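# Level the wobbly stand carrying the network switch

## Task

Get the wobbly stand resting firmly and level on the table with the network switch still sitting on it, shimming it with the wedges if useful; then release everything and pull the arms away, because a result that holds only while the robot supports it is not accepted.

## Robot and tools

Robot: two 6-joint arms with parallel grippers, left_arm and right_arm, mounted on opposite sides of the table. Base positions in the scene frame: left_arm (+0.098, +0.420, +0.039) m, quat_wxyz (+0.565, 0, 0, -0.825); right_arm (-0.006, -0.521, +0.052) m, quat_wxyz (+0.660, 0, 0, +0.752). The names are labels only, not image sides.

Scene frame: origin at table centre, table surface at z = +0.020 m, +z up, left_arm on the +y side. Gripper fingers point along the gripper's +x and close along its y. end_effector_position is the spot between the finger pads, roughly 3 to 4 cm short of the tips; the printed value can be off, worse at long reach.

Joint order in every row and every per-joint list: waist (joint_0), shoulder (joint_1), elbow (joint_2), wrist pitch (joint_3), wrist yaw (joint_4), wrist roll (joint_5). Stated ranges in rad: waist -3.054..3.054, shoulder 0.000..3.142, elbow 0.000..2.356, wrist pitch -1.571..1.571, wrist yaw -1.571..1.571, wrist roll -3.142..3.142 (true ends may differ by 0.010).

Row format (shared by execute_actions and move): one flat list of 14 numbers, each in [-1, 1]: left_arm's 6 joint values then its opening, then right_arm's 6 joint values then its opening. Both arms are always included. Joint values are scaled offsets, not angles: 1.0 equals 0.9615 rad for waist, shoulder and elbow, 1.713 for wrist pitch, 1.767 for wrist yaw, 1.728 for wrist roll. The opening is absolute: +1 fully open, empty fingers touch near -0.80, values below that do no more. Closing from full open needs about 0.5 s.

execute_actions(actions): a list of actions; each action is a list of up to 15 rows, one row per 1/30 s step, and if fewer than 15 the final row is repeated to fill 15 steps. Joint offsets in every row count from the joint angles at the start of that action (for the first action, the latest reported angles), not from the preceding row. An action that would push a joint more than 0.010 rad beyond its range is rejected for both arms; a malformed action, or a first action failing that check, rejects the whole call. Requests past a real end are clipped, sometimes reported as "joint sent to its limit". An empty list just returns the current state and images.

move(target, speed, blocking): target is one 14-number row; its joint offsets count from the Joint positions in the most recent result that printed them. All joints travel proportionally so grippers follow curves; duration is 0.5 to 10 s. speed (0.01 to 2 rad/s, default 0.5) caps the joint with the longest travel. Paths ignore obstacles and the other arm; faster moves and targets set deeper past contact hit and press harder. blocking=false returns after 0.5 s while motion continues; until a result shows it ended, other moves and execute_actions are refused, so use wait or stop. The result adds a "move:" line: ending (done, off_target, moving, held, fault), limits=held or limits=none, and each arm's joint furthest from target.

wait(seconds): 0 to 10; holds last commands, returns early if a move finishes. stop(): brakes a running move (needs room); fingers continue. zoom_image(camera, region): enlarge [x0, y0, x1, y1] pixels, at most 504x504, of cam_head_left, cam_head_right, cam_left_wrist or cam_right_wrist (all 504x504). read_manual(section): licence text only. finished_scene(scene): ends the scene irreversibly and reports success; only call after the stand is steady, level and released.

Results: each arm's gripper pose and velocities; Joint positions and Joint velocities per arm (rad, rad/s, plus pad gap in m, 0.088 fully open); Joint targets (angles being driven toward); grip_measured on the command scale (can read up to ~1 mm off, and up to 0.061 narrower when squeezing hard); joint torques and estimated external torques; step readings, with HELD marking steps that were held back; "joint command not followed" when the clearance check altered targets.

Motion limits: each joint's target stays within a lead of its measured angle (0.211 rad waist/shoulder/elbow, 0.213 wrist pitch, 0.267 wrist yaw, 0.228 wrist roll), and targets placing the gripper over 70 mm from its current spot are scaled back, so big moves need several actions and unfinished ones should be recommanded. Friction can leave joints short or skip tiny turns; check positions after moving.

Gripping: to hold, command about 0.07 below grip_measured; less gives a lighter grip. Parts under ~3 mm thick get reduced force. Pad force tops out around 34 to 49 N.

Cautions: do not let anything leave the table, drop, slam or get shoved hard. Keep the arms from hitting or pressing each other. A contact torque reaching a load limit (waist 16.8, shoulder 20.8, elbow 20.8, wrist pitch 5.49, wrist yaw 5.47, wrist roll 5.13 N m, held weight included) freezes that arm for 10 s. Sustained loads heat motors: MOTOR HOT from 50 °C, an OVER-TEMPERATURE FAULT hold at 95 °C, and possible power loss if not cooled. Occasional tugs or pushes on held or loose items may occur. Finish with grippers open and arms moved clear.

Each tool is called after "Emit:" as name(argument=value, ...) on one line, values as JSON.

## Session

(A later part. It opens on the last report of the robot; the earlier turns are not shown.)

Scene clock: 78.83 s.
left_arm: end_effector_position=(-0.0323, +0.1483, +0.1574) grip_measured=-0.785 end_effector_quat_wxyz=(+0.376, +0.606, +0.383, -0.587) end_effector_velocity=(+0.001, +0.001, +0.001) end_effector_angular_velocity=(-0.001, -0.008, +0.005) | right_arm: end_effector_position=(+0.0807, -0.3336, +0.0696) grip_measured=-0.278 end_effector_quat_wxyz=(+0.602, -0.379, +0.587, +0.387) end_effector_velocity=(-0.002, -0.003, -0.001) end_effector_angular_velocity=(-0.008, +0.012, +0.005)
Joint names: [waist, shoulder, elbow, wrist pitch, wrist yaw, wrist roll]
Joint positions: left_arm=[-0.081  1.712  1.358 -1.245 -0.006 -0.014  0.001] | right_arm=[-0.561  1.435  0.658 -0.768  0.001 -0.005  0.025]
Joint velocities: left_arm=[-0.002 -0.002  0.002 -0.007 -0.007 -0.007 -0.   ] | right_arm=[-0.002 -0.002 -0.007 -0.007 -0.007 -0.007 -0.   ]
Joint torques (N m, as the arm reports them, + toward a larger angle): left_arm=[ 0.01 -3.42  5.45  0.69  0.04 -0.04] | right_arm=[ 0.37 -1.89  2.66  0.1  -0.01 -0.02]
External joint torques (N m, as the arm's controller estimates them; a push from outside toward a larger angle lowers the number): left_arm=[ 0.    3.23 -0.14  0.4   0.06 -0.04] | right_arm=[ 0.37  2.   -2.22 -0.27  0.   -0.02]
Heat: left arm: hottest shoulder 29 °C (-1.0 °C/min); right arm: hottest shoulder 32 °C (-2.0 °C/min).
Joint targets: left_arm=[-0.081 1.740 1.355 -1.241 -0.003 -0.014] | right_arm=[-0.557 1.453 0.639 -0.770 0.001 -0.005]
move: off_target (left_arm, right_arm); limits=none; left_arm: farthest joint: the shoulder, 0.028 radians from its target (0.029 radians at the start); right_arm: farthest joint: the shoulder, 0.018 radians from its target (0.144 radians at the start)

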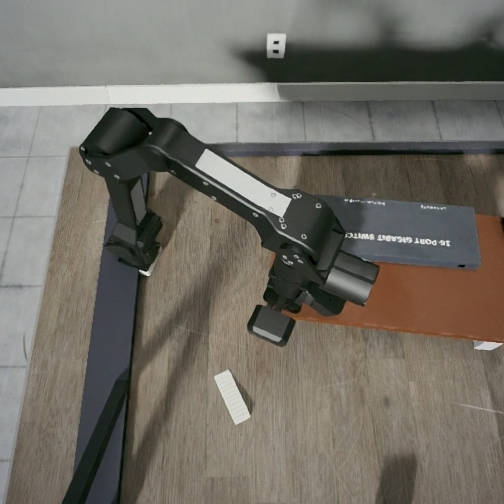

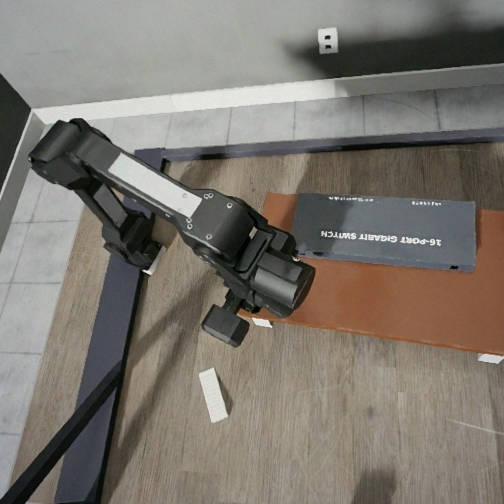

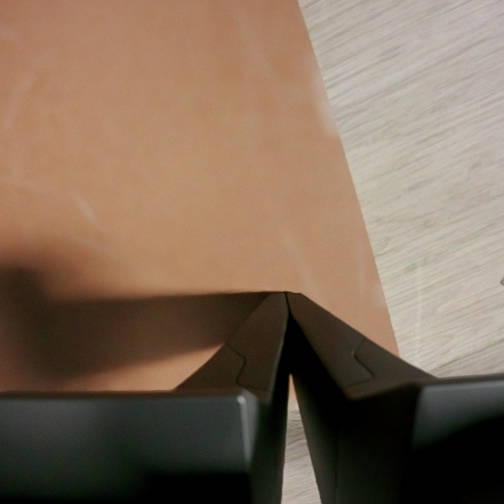

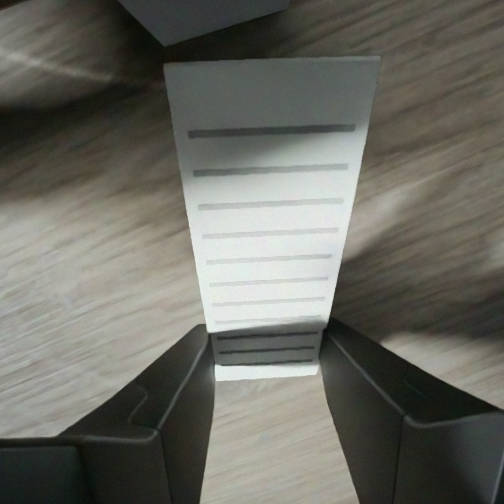

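Emit:
move(target=[0,0.03,0,0,0,0,-1,0.05,-0.07,-0.06,0,0,0,-0.5], speed=0.1)

Emit:
move(target=[0,0.03,0,0,0,0,-1,0,0,0,0,0,0,0.3])

Scene clock: 81.90 s.
left_arm: end_effector_position=(-0.0327, +0.1484, +0.1569) grip_measured=-0.785 end_effector_quat_wxyz=(+0.375, +0.606, +0.384, -0.587) end_effector_velocity=(+0.003, +0.001, -0.001) end_effector_angular_velocity=(+0.001, -0.026, +0.019) | right_arm: end_effector_position=(+0.0684, -0.3398, +0.0704) grip_measured=-0.278 end_effector_quat_wxyz=(+0.598, -0.388, +0.573, +0.404) end_effector_velocity=(-0.005, +0.002, -0.000) end_effector_angular_velocity=(+0.020, +0.031, +0.006)
Joint names: [waist, shoulder, elbow, wrist pitch, wrist yaw, wrist roll]
Joint positions: left_arm=[-0.081  1.714  1.358 -1.245 -0.003 -0.014  0.001] | right_arm=[-0.517  1.373  0.611 -0.767  0.001 -0.005  0.025]
Joint velocities: left_arm=[-0.002  0.002 -0.002 -0.007 -0.022 -0.022 -0.   ] | right_arm=[-0.002 -0.007 -0.007  0.007 -0.037 -0.007 -0.   ]
Joint torques (N m, as the arm reports them, + toward a larger angle): left_arm=[ 0.15 -3.52  5.83  0.43 -0.19 -0.03] | right_arm=[ 0.34 -3.94  3.61  0.1  -0.01 -0.02]
External joint torques (N m, as the arm's controller estimates them; a push from outside toward a larger angle lowers the number): left_arm=[ 0.15  3.08  0.31  0.17 -0.17 -0.03] | right_arm=[ 0.32 -0.44 -1.37 -0.31  0.01 -0.02]
Heat: left arm: hottest shoulder 29 °C (-1.0 °C/min); right arm: hottest shoulder 31 °C (-3.0 °C/min).
Joint targets: left_arm=[-0.081 1.741 1.358 -1.245 -0.006 -0.014] | right_arm=[-0.513 1.368 0.600 -0.769 0.001 -0.005]
move: off_target (left_arm); limits=none; left_arm: farthest joint: the shoulder, 0.027 radians from its target (0.029 radians at the start); right_arm: farthest joint: the elbow, 0.010 radians from its target (0.057 radians at the start)

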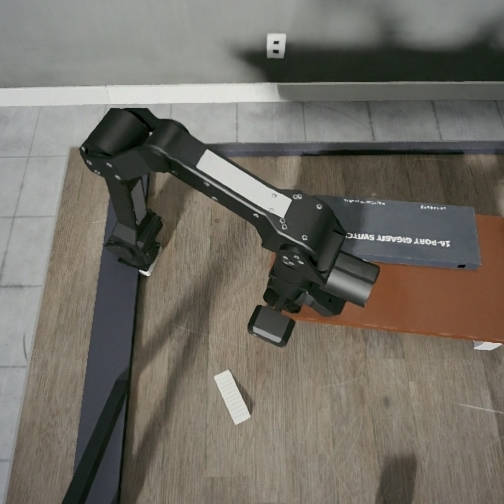

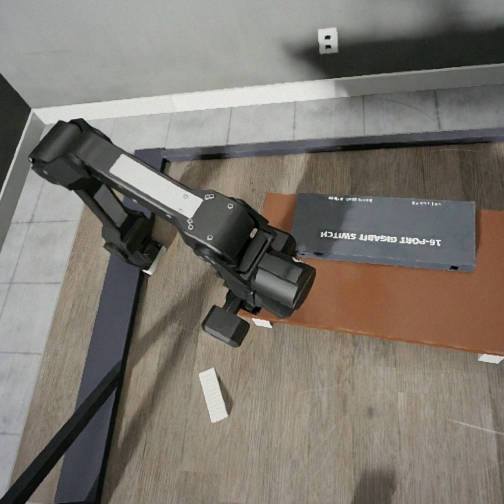

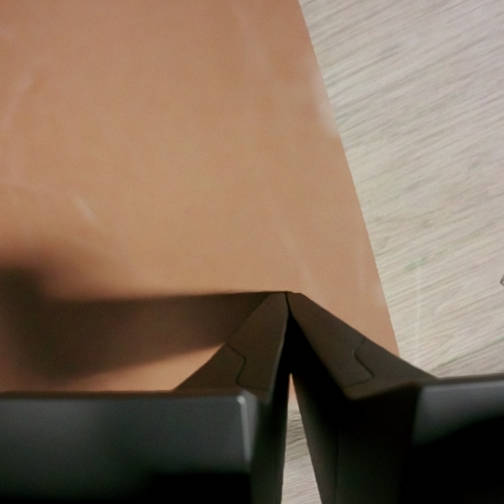

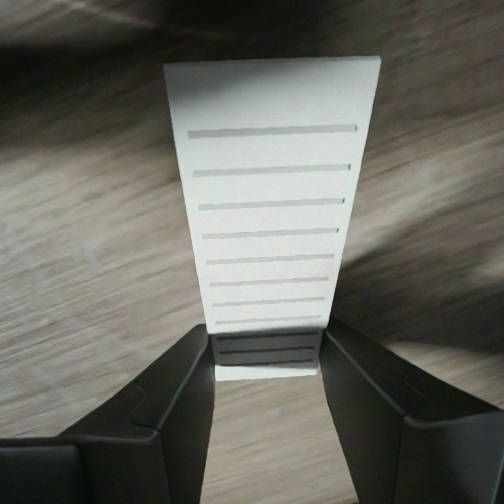

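Scene clock: 82.60 s.
left_arm: end_effector_position=(-0.0327, +0.1483, +0.1568) grip_measured=-0.785 end_effector_quat_wxyz=(+0.375, +0.606, +0.385, -0.586) end_effector_velocity=(-0.001, +0.003, -0.001) end_effector_angular_velocity=(+0.014, +0.001, +0.005) | right_arm: end_effector_position=(+0.0684, -0.3397, +0.0704) grip_measured=+0.297 end_effector_quat_wxyz=(+0.598, -0.388, +0.573, +0.404) end_effector_velocity=(+0.001, -0.003, -0.000) end_effector_angular_velocity=(-0.010, -0.005, +0.019)
Joint names: [waist, shoulder, elbow, wrist pitch, wrist yaw, wrist roll]
Joint positions: left_arm=[-0.081  1.715  1.359 -1.246 -0.003 -0.014  0.001] | right_arm=[-0.517  1.373  0.611 -0.767  0.001 -0.005  0.054]
Joint velocities: left_arm=[-0.002  0.002 -0.002 -0.007  0.007 -0.007  0.   ] | right_arm=[-0.002 -0.002 -0.002 -0.007  0.007 -0.022  0.   ]
Joint torques (N m, as the arm reports them, + toward a larger angle): left_arm=[ 0.1  -3.23  5.75  0.47 -0.05 -0.03] | right_arm=[ 0.   -3.41  4.95  0.21 -0.01 -0.03]
External joint torques (N m, as the arm's controller estimates them; a push from outside toward a larger angle lowers the number): left_arm=[ 0.12  3.36  0.2   0.18 -0.04 -0.03] | right_arm=[ 0.01  0.12 -0.04 -0.2   0.   -0.03]
Heat: left arm: hottest shoulder 29 °C (-1.0 °C/min); right arm: hottest shoulder 31 °C (-3.0 °C/min).
Joint targets: left_arm=[-0.081 1.743 1.358 -1.245 -0.003 -0.014] | right_arm=[-0.517 1.373 0.611 -0.767 0.001 -0.005]
move: off_target (left_arm); limits=none; left_arm: farthest joint: the shoulder, 0.028 radians from its target (0.029 radians at the start); right_arm: farthest joint: the waist, 0.000 radians from its target (0.000 radians at the start)

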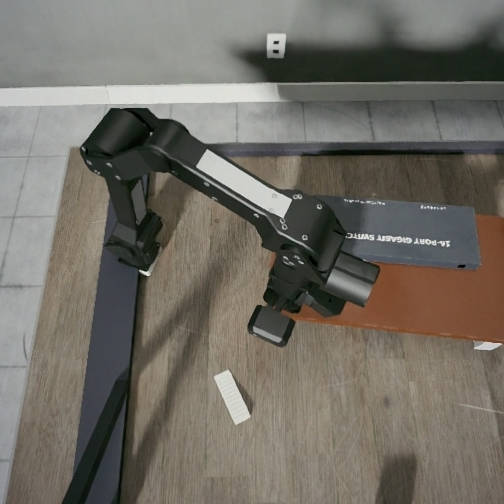

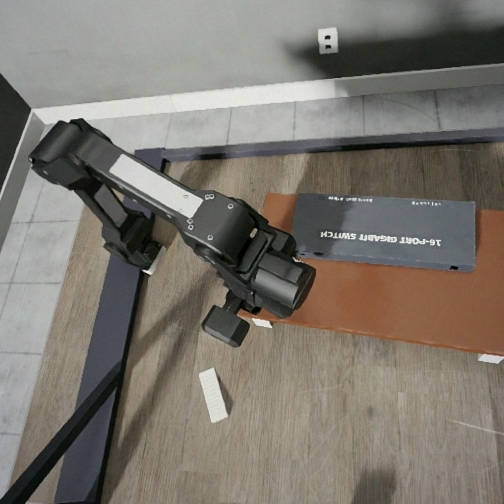

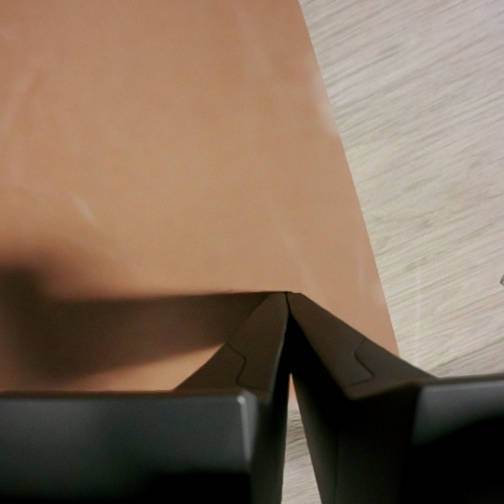

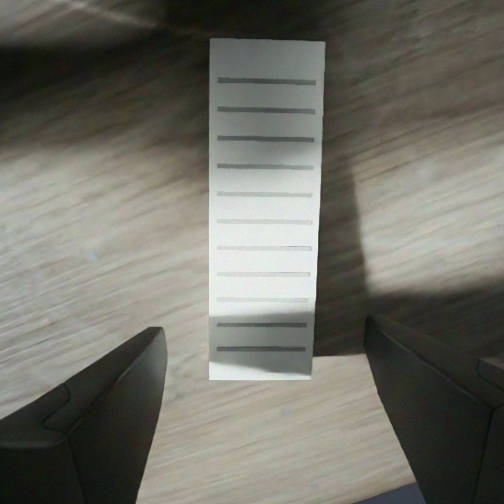

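Emit:
move(target=[0,0.03,0,0,0,0,-1,0,0,0.27,-0.15,0,0,0.6], speed=0.2)

Emit:
move(target=[0,0.03,0,0,0,0,-1,0,0,0,0,0,0.91,0.6], speed=0.8)

Emit:
move(target=[0,0.03,0,0,0,0,-1,0,0,0,0,0,0.908,0.6], speed=0.8)

Scene clock: 88.87 s.
left_arm: end_effector_position=(-0.0327, +0.1484, +0.1568) grip_measured=-0.785 end_effector_quat_wxyz=(+0.375, +0.607, +0.385, -0.586) end_effector_velocity=(+0.001, +0.002, +0.000) end_effector_angular_velocity=(+0.003, -0.010, +0.005) | right_arm: end_effector_position=(+0.0773, -0.3181, +0.1284) grip_measured=+0.597 end_effector_quat_wxyz=(+0.597, -0.389, +0.574, +0.403) end_effector_velocity=(+0.000, +0.002, +0.001) end_effector_angular_velocity=(+0.014, +0.002, +0.005)
Joint names: [waist, shoulder, elbow, wrist pitch, wrist yaw, wrist roll]
Joint positions: left_arm=[-0.081  1.716  1.36  -1.247 -0.003 -0.014  0.001] | right_arm=[-0.517  1.373  0.861 -1.021  0.001 -0.005  0.068]
Joint velocities: left_arm=[-0.002 -0.002 -0.002 -0.007 -0.007 -0.007 -0.   ] | right_arm=[-0.002 -0.002  0.002  0.007 -0.007 -0.007 -0.   ]
Joint torques (N m, as the arm reports them, + toward a larger angle): left_arm=[-0.09 -3.31  5.8   0.48 -0.07 -0.03] | right_arm=[-0.01 -3.88  6.51  0.05 -0.01 -0.02]
External joint torques (N m, as the arm's controller estimates them; a push from outside toward a larger angle lowers the number): left_arm=[-0.1   3.32  0.26  0.22 -0.05 -0.03] | right_arm=[-0.01  0.11  0.98 -0.38  0.   -0.02]
Heat: left arm: hottest shoulder 29 °C (-2.0 °C/min); right arm: hottest shoulder 31 °C (-3.0 °C/min).
Joint targets: left_arm=[-0.081 1.744 1.359 -1.246 -0.003 -0.014] | right_arm=[-0.517 1.373 0.870 -1.024 0.001 -0.005]
move: off_target (left_arm); limits=none; left_arm: farthest joint: the shoulder, 0.028 radians from its target (0.029 radians at the start); right_arm: farthest joint: the elbow, 0.010 radians from its target (0.260 radians at the start)

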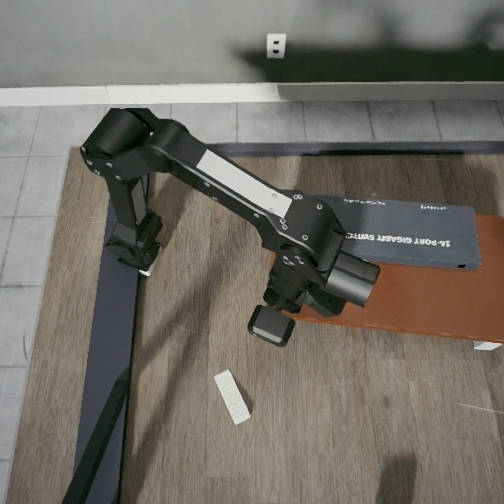

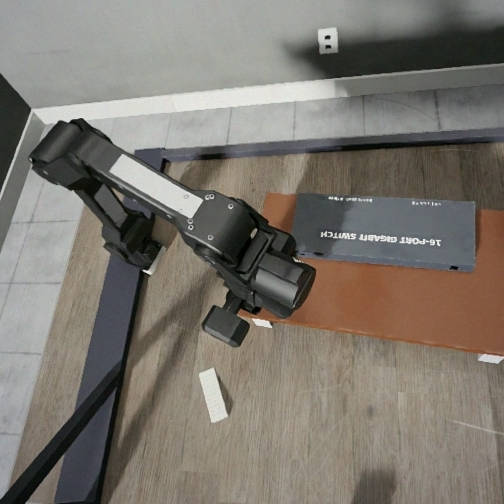

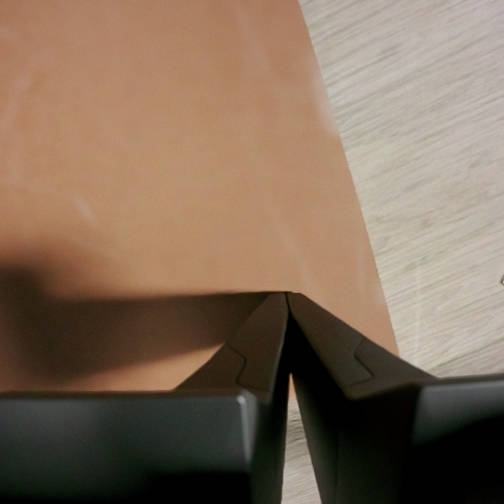

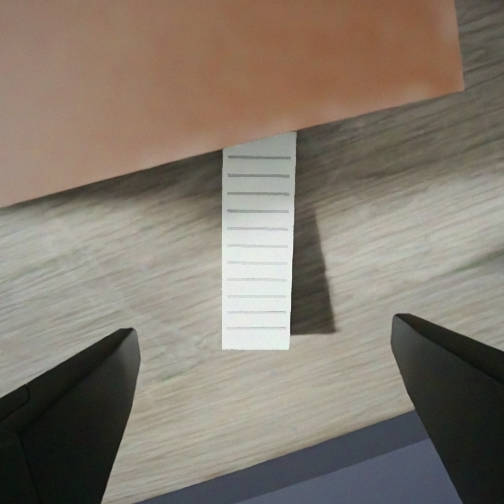

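Scene clock: 91.47 s.
left_arm: end_effector_position=(-0.0328, +0.1483, +0.1568) grip_measured=-0.785 end_effector_quat_wxyz=(+0.375, +0.607, +0.385, -0.586) end_effector_velocity=(+0.003, -0.000, +0.001) end_effector_angular_velocity=(-0.007, -0.021, +0.004) | right_arm: end_effector_position=(+0.0773, -0.3181, +0.1284) grip_measured=+0.597 end_effector_quat_wxyz=(+0.697, +0.146, +0.691, -0.120) end_effector_velocity=(-0.001, -0.000, +0.002) end_effector_angular_velocity=(+0.005, +0.006, +0.005)
Joint names: [waist, shoulder, elbow, wrist pitch, wrist yaw, wrist roll]
Joint positions: left_arm=[-0.081  1.717  1.361 -1.248 -0.003 -0.014  0.001] | right_arm=[-0.517  1.373  0.861 -1.021  0.001  1.563  0.068]
Joint velocities: left_arm=[-0.002 -0.002  0.002 -0.007 -0.022 -0.007 -0.   ] | right_arm=[-0.002 -0.007  0.002 -0.007 -0.007 -0.007 -0.   ]
Joint torques (N m, as the arm reports them, + toward a larger angle): left_arm=[ 0.11 -3.54  5.66  0.48 -0.05 -0.02] | right_arm=[-0.01 -3.83  5.4   0.16  0.06  0.12]
External joint torques (N m, as the arm's controller estimates them; a push from outside toward a larger angle lowers the number): left_arm=[ 0.1   3.09  0.1   0.2  -0.04 -0.02] | right_arm=[-0.02  0.17 -0.06 -0.2   0.01  0.12]
Heat: left arm: hottest shoulder 29 °C (-2.0 °C/min); right arm: hottest shoulder 31 °C (-3.0 °C/min).
Joint targets: left_arm=[-0.081 1.745 1.360 -1.247 -0.003 -0.014] | right_arm=[-0.517 1.373 0.861 -1.021 0.001 1.567]
move: off_target (left_arm); limits=none; left_arm: farthest joint: the shoulder, 0.028 radians from its target (0.029 radians at the start); right_arm: farthest joint: the wrist roll, 0.005 radians from its target (1.572 radians at the start)

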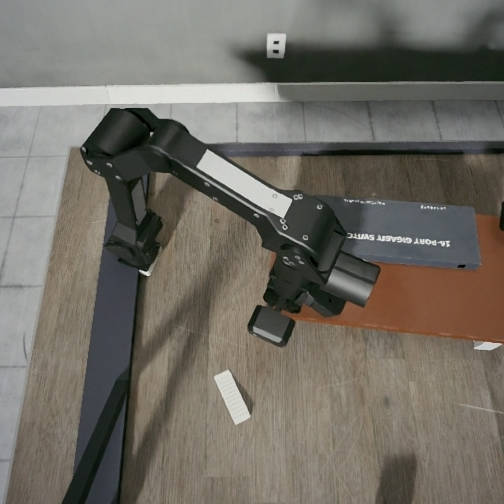

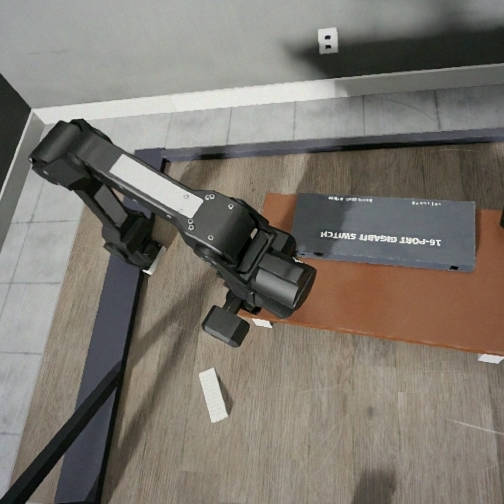

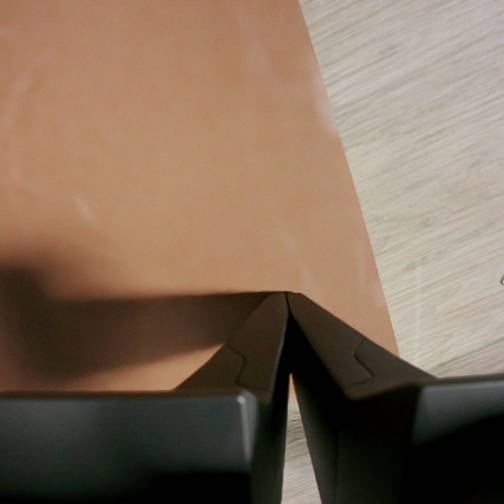

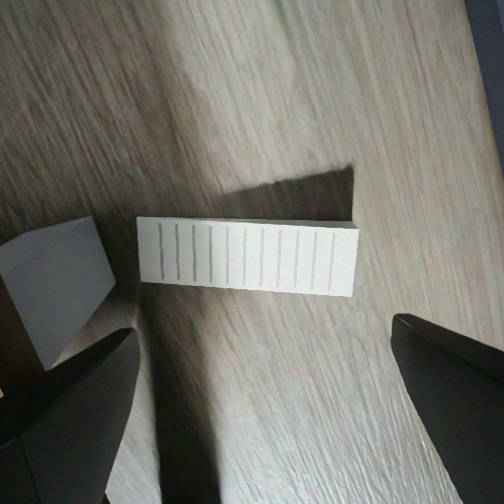

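Scene clock: 94.07 s.
left_arm: end_effector_position=(-0.0327, +0.1483, +0.1567) grip_measured=-0.785 end_effector_quat_wxyz=(+0.375, +0.607, +0.385, -0.585) end_effector_velocity=(-0.001, -0.002, -0.000) end_effector_angular_velocity=(-0.010, -0.004, +0.005) | right_arm: end_effector_position=(+0.0773, -0.3181, +0.1284) grip_measured=+0.597 end_effector_quat_wxyz=(+0.392, +0.595, +0.406, -0.572) end_effector_velocity=(-0.003, -0.001, -0.000) end_effector_angular_velocity=(+0.001, +0.023, +0.006)
Joint names: [waist, shoulder, elbow, wrist pitch, wrist yaw, wrist roll]
Joint positions: left_arm=[-0.081  1.718  1.362 -1.249 -0.003 -0.014  0.001] | right_arm=[-0.517  1.373  0.861 -1.021  0.001  3.127  0.068]
Joint velocities: left_arm=[-0.002  0.002  0.002  0.007 -0.007 -0.007 -0.   ] | right_arm=[-0.002 -0.002 -0.002 -0.007 -0.022 -0.007 -0.   ]
Joint torques (N m, as the arm reports them, + toward a larger angle): left_arm=[-0.1  -3.43  5.82  0.47 -0.05 -0.03] | right_arm=[-0.01 -3.76  5.33  0.09  0.01  0.12]
External joint torques (N m, as the arm's controller estimates them; a push from outside toward a larger angle lowers the number): left_arm=[-0.1   3.16  0.27  0.18 -0.04 -0.03] | right_arm=[-0.02  0.1   0.01 -0.18  0.01  0.12]
Heat: left arm: hottest shoulder 29 °C (-2.0 °C/min); right arm: hottest shoulder 31 °C (-4.0 °C/min).
Joint targets: left_arm=[-0.081 1.746 1.361 -1.248 -0.003 -0.014] | right_arm=[-0.517 1.373 0.861 -1.021 0.001 3.132]
move: off_target (left_arm); limits=none; left_arm: farthest joint: the shoulder, 0.028 radians from its target (0.029 radians at the start); right_arm: farthest joint: the wrist roll, 0.005 radians from its target (1.569 radians at the start)

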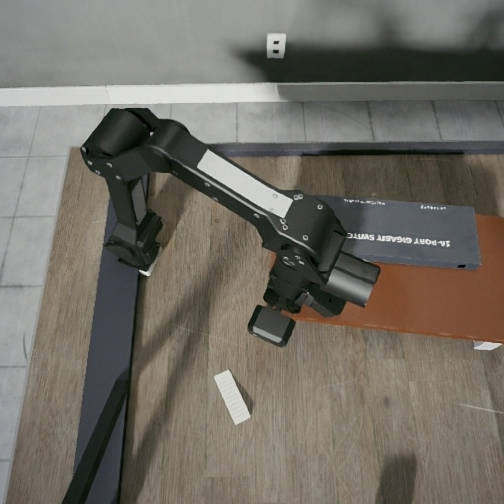

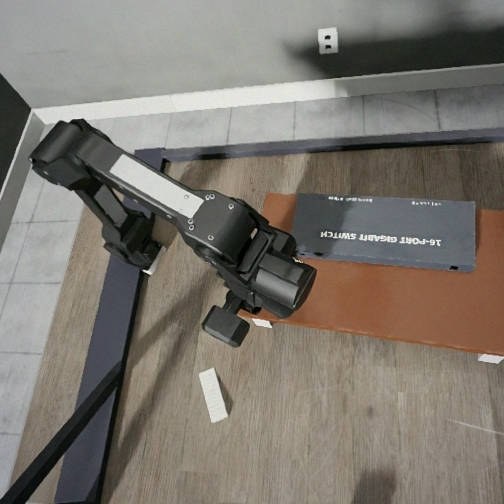

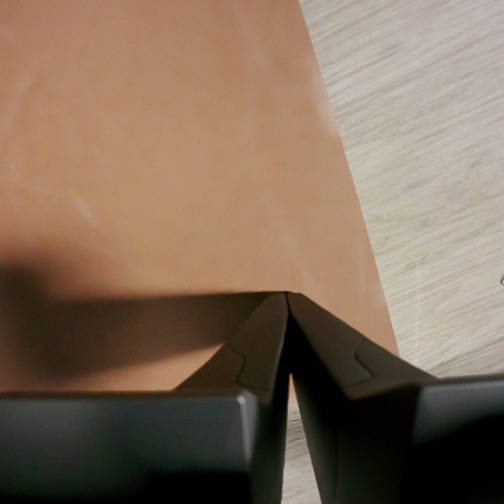

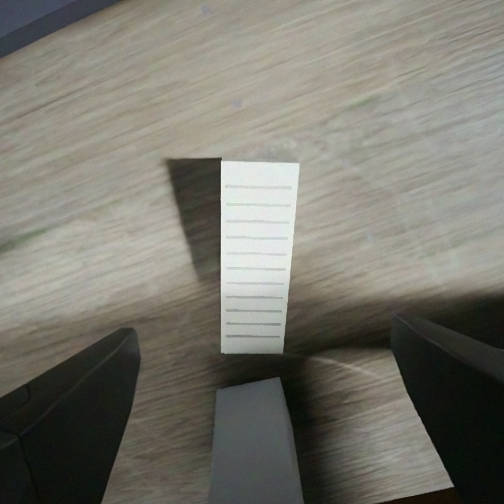

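Emit:
move(target=[0,0.03,0,0,0,0,-1,0,-0.17,-0.33,0.07,0,0,-1], speed=0.2)

Emit:
move(target=[0,0.03,0,0,0,0,-1,0,0.11,0,0.057,0,0,-1], speed=0.1)

Scene clock: 99.67 s.
left_arm: end_effector_position=(-0.0328, +0.1483, +0.1568) grip_measured=-0.785 end_effector_quat_wxyz=(+0.374, +0.607, +0.385, -0.585) end_effector_velocity=(+0.001, +0.007, -0.001) end_effector_angular_velocity=(+0.028, -0.005, -0.010) | right_arm: end_effector_position=(+0.0542, -0.3747, +0.0804) grip_measured=-0.796 end_effector_quat_wxyz=(+0.399, +0.584, +0.398, -0.584) end_effector_velocity=(-0.001, -0.002, -0.000) end_effector_angular_velocity=(-0.004, +0.010, +0.005)
Joint names: [waist, shoulder, elbow, wrist pitch, wrist yaw, wrist roll]
Joint positions: left_arm=[-0.081  1.718  1.363 -1.25  -0.003 -0.014  0.001] | right_arm=[-0.517  1.217  0.55  -0.904  0.001  3.127  0.   ]
Joint velocities: left_arm=[-0.002 -0.002 -0.007 -0.022  0.007  0.007 -0.   ] | right_arm=[-0.002 -0.002 -0.002 -0.007 -0.007 -0.007 -0.   ]
Joint torques (N m, as the arm reports them, + toward a larger angle): left_arm=[-0.08 -3.28  5.87  0.48 -0.07 -0.05] | right_arm=[ 0.   -3.23  4.26  0.21  0.01 -0.03]
External joint torques (N m, as the arm's controller estimates them; a push from outside toward a larger angle lowers the number): left_arm=[-0.12  3.32  0.36  0.22 -0.06 -0.05] | right_arm=[ 0.   -0.76 -0.75  0.    0.01 -0.03]
Heat: left arm: hottest shoulder 29 °C (-2.0 °C/min); right arm: hottest shoulder 31 °C (-3.0 °C/min).
Joint targets: left_arm=[-0.081 1.746 1.362 -1.249 -0.003 -0.014] | right_arm=[-0.517 1.209 0.544 -0.902 0.001 3.127]
move: off_target (left_arm); limits=none; left_arm: farthest joint: the shoulder, 0.028 radians from its target (0.029 radians at the start); right_arm: farthest joint: the shoulder, 0.007 radians from its target (0.163 radians at the start)

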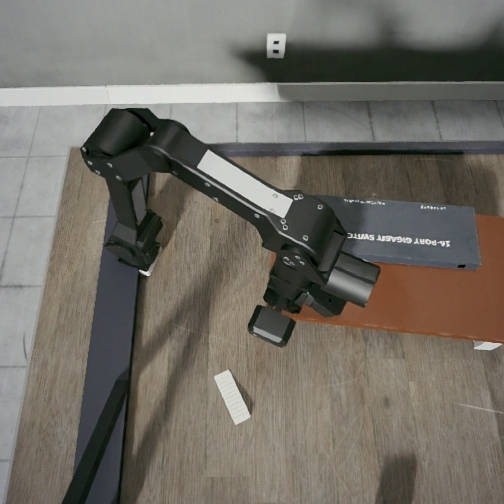

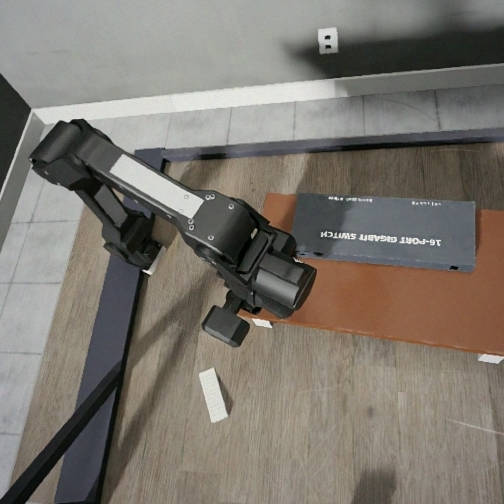

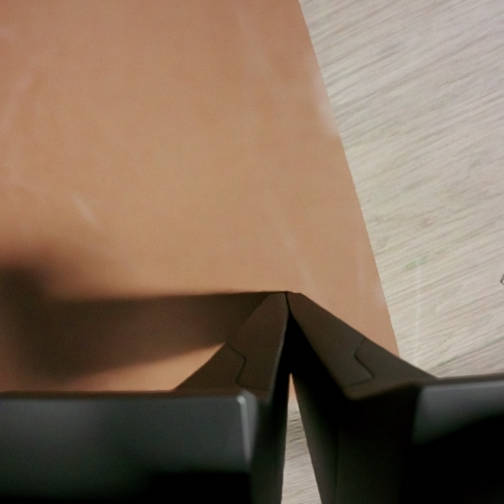

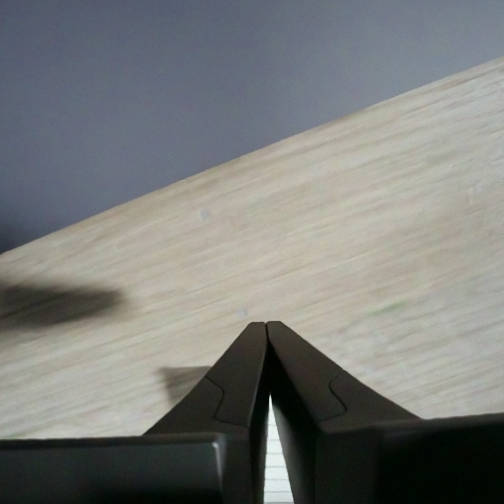

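Scene clock: 101.10 s.
left_arm: end_effector_position=(-0.0328, +0.1482, +0.1568) grip_measured=-0.785 end_effector_quat_wxyz=(+0.374, +0.608, +0.385, -0.585) end_effector_velocity=(+0.004, +0.007, -0.001) end_effector_angular_velocity=(+0.021, -0.019, +0.005) | right_arm: end_effector_position=(+0.0590, -0.3629, +0.0660) grip_measured=-0.796 end_effector_quat_wxyz=(+0.400, +0.583, +0.398, -0.585) end_effector_velocity=(+0.001, -0.002, +0.001) end_effector_angular_velocity=(-0.005, -0.006, -0.010)
Joint names: [waist, shoulder, elbow, wrist pitch, wrist yaw, wrist roll]
Joint positions: left_arm=[-0.081  1.719  1.364 -1.251 -0.003 -0.014  0.001] | right_arm=[-0.517  1.316  0.55  -0.809  0.001  3.127  0.   ]
Joint velocities: left_arm=[-0.002 -0.007 -0.012 -0.022 -0.007 -0.007 -0.   ] | right_arm=[-0.002 -0.007 -0.002 -0.007  0.007  0.007 -0.   ]
Joint torques (N m, as the arm reports them, + toward a larger angle): left_arm=[ 0.01 -3.48  5.84  0.48 -0.08 -0.03] | right_arm=[ 0.01 -2.13  4.74  0.18  0.02 -0.02]
External joint torques (N m, as the arm's controller estimates them; a push from outside toward a larger angle lowers the number): left_arm=[-0.02  3.15  0.36  0.23 -0.07 -0.03] | right_arm=[ 0.01  0.8  -0.01 -0.02  0.01 -0.02]
Heat: left arm: hottest shoulder 29 °C (-2.0 °C/min); right arm: hottest shoulder 31 °C (-3.0 °C/min).
Joint targets: left_arm=[-0.081 1.747 1.363 -1.250 -0.003 -0.014] | right_arm=[-0.517 1.323 0.550 -0.806 0.001 3.127]
move: off_target (left_arm); limits=none; left_arm: farthest joint: the shoulder, 0.028 radians from its target (0.028 radians at the start); right_arm: farthest joint: the shoulder, 0.007 radians from its target (0.106 radians at the start)

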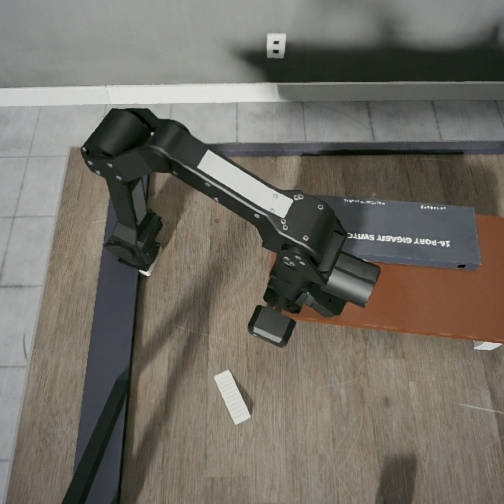

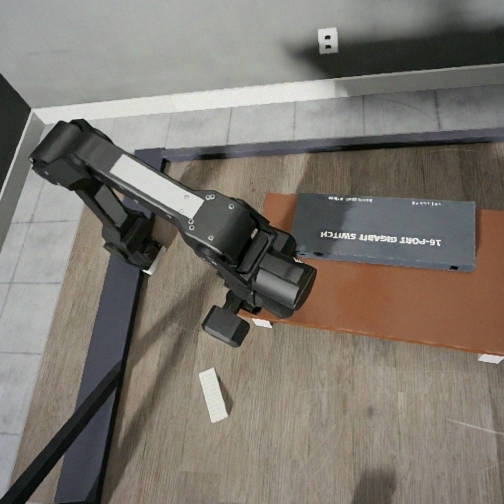

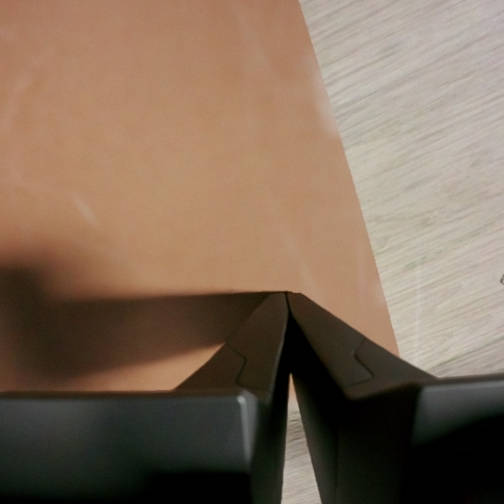

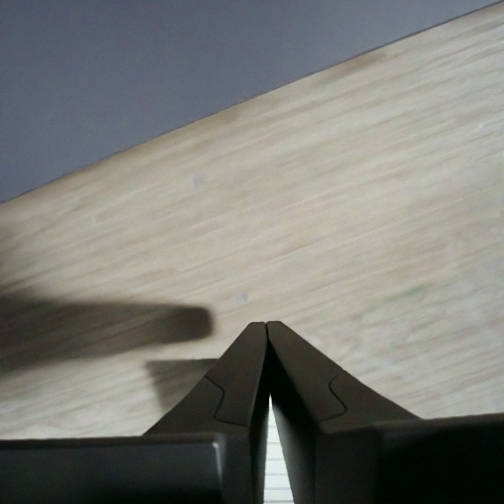

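Push 3 cm, then further in steps; watch wrist pitch torque.

Emit:
move(target=[0,0.03,0,0,0,0,-1,0,0.145,0.115,0.02,0,0,-1], speed=0.06)

Emit:
move(target=[0,0.03,0,0,0,0,-1,0,0.07,0.065,0.005,0,0,-1], speed=0.06)

Scene clock: 105.17 s.
left_arm: end_effector_position=(-0.0328, +0.1482, +0.1568) grip_measured=-0.785 end_effector_quat_wxyz=(+0.374, +0.608, +0.386, -0.585) end_effector_velocity=(+0.002, +0.002, +0.000) end_effector_angular_velocity=(-0.003, -0.023, -0.001) | right_arm: end_effector_position=(+0.0707, -0.3343, +0.0662) grip_measured=-0.796 end_effector_quat_wxyz=(+0.399, +0.584, +0.398, -0.584) end_effector_velocity=(+0.001, -0.001, +0.001) end_effector_angular_velocity=(-0.005, -0.006, -0.010)
Joint names: [waist, shoulder, elbow, wrist pitch, wrist yaw, wrist roll]
Joint positions: left_arm=[-0.081  1.72   1.365 -1.252 -0.003 -0.014  0.001] | right_arm=[-0.517  1.448  0.653 -0.777  0.001  3.127  0.   ]
Joint velocities: left_arm=[-0.007 -0.002 -0.002 -0.007 -0.022 -0.007 -0.   ] | right_arm=[-0.002 -0.002  0.002 -0.007  0.007  0.007 -0.   ]
Joint torques (N m, as the arm reports them, + toward a larger angle): left_arm=[ 0.03 -3.38  5.88  0.47 -0.09 -0.01] | right_arm=[ 0.   -2.87  5.61  0.2   0.01 -0.02]
External joint torques (N m, as the arm's controller estimates them; a push from outside toward a larger angle lowers the number): left_arm=[ 0.06  3.27  0.36  0.21 -0.07 -0.01] | right_arm=[ 0.01  0.91  0.94  0.    0.   -0.02]
Heat: left arm: hottest shoulder 29 °C (-2.0 °C/min); right arm: hottest shoulder 31 °C (-2.0 °C/min).
Joint targets: left_arm=[-0.081 1.748 1.364 -1.251 -0.003 -0.014] | right_arm=[-0.517 1.455 0.661 -0.774 0.001 3.127]
move: off_target (left_arm); limits=none; left_arm: farthest joint: the shoulder, 0.028 radians from its target (0.029 radians at the start); right_arm: farthest joint: the shoulder, 0.008 radians from its target (0.139 radians at the start)

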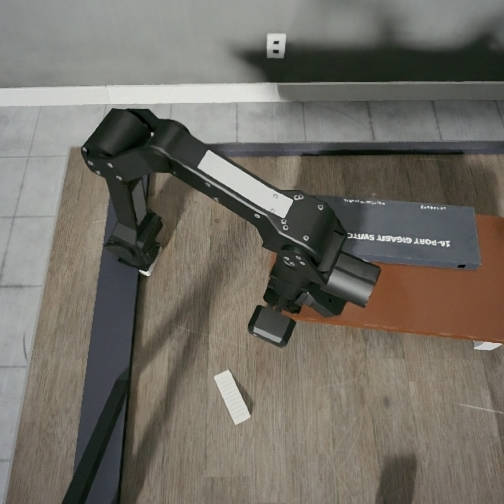

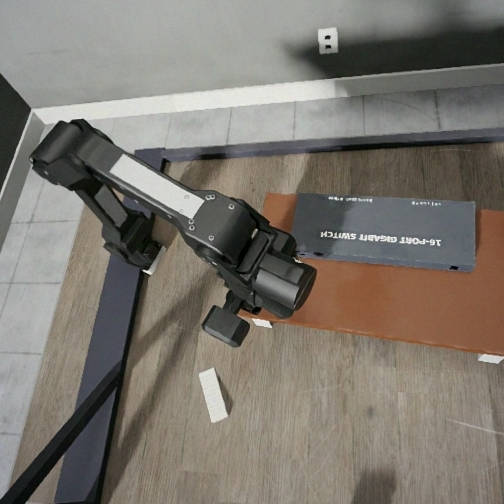

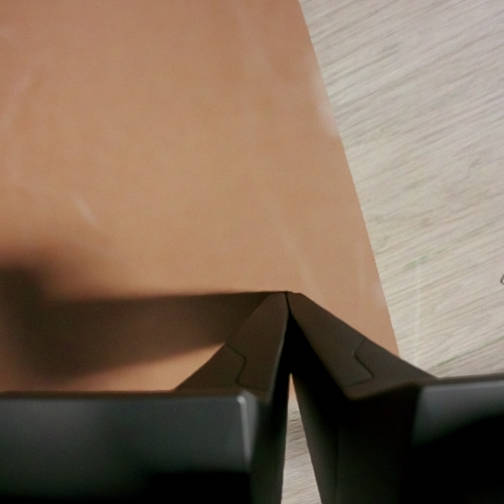

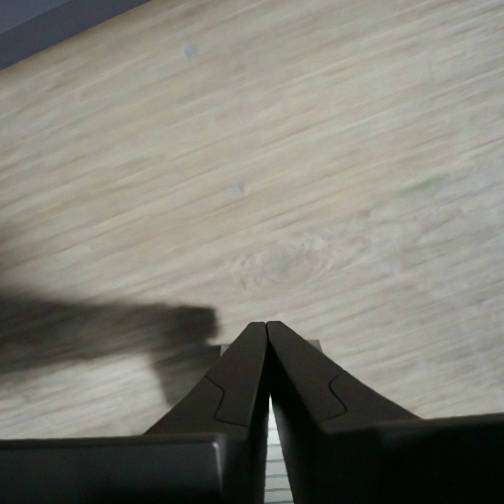

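Scene clock: 106.63 s.
left_arm: end_effector_position=(-0.0328, +0.1483, +0.1568) grip_measured=-0.785 end_effector_quat_wxyz=(+0.374, +0.608, +0.386, -0.584) end_effector_velocity=(+0.003, +0.001, -0.001) end_effector_angular_velocity=(+0.001, -0.026, +0.019) | right_arm: end_effector_position=(+0.0764, -0.3203, +0.0665) grip_measured=-0.796 end_effector_quat_wxyz=(+0.399, +0.584, +0.398, -0.584) end_effector_velocity=(-0.001, +0.002, +0.002) end_effector_angular_velocity=(+0.005, +0.006, +0.010)
Joint names: [waist, shoulder, elbow, wrist pitch, wrist yaw, wrist roll]
Joint positions: left_arm=[-0.081  1.721  1.366 -1.253 -0.003 -0.014  0.001] | right_arm=[-0.517  1.507  0.707 -0.77   0.001  3.127  0.   ]
Joint velocities: left_arm=[-0.002  0.002 -0.002 -0.007 -0.022 -0.022 -0.   ] | right_arm=[ 0.002 -0.002  0.007 -0.007 -0.007 -0.007 -0.   ]
Joint torques (N m, as the arm reports them, + toward a larger angle): left_arm=[ 0.03 -3.38  5.85  0.47 -0.11 -0.02] | right_arm=[-0.01 -3.25  5.57  0.19  0.01 -0.02]
External joint torques (N m, as the arm's controller estimates them; a push from outside toward a larger angle lowers the number): left_arm=[ 0.02  3.26  0.32  0.21 -0.09 -0.02] | right_arm=[-0.02  0.98  0.86 -0.03  0.   -0.02]
Heat: left arm: hottest shoulder 29 °C (-1.0 °C/min); right arm: hottest shoulder 30 °C (-3.0 °C/min).
Joint targets: left_arm=[-0.081 1.749 1.365 -1.252 -0.003 -0.014] | right_arm=[-0.517 1.515 0.715 -0.768 0.001 3.127]
move: off_target (left_arm); limits=none; left_arm: farthest joint: the shoulder, 0.028 radians from its target (0.029 radians at the start); right_arm: farthest joint: the elbow, 0.009 radians from its target (0.063 radians at the start)

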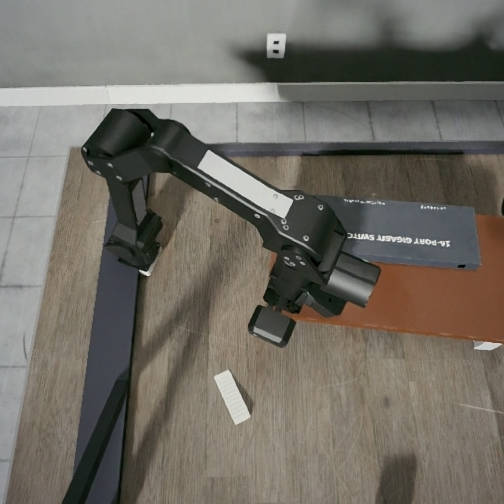

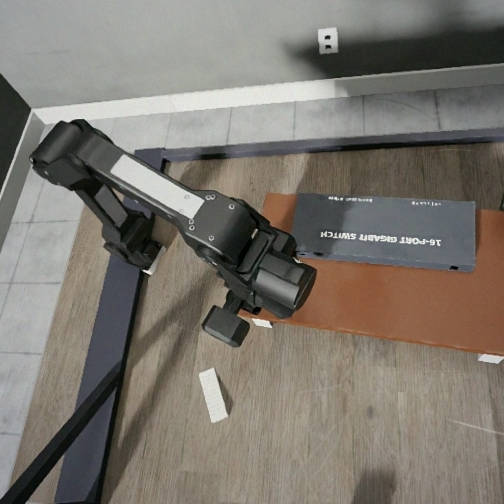

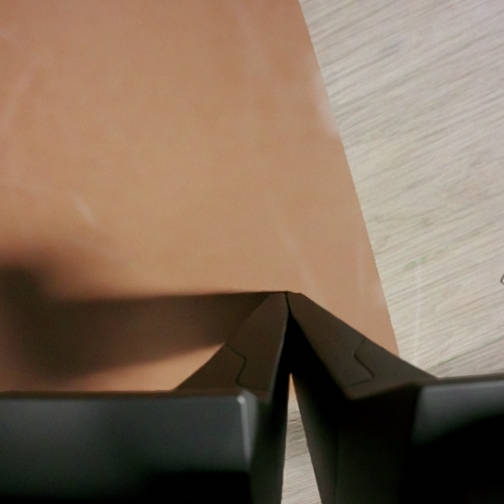

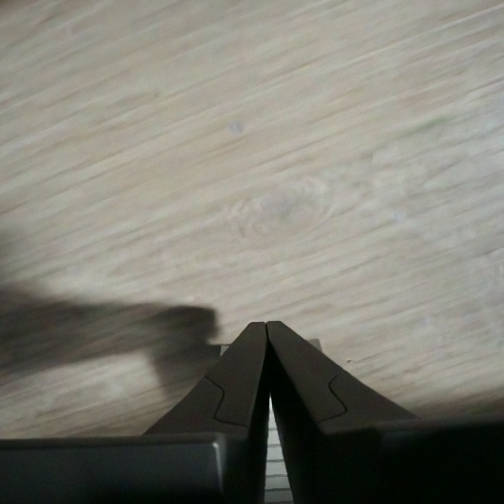

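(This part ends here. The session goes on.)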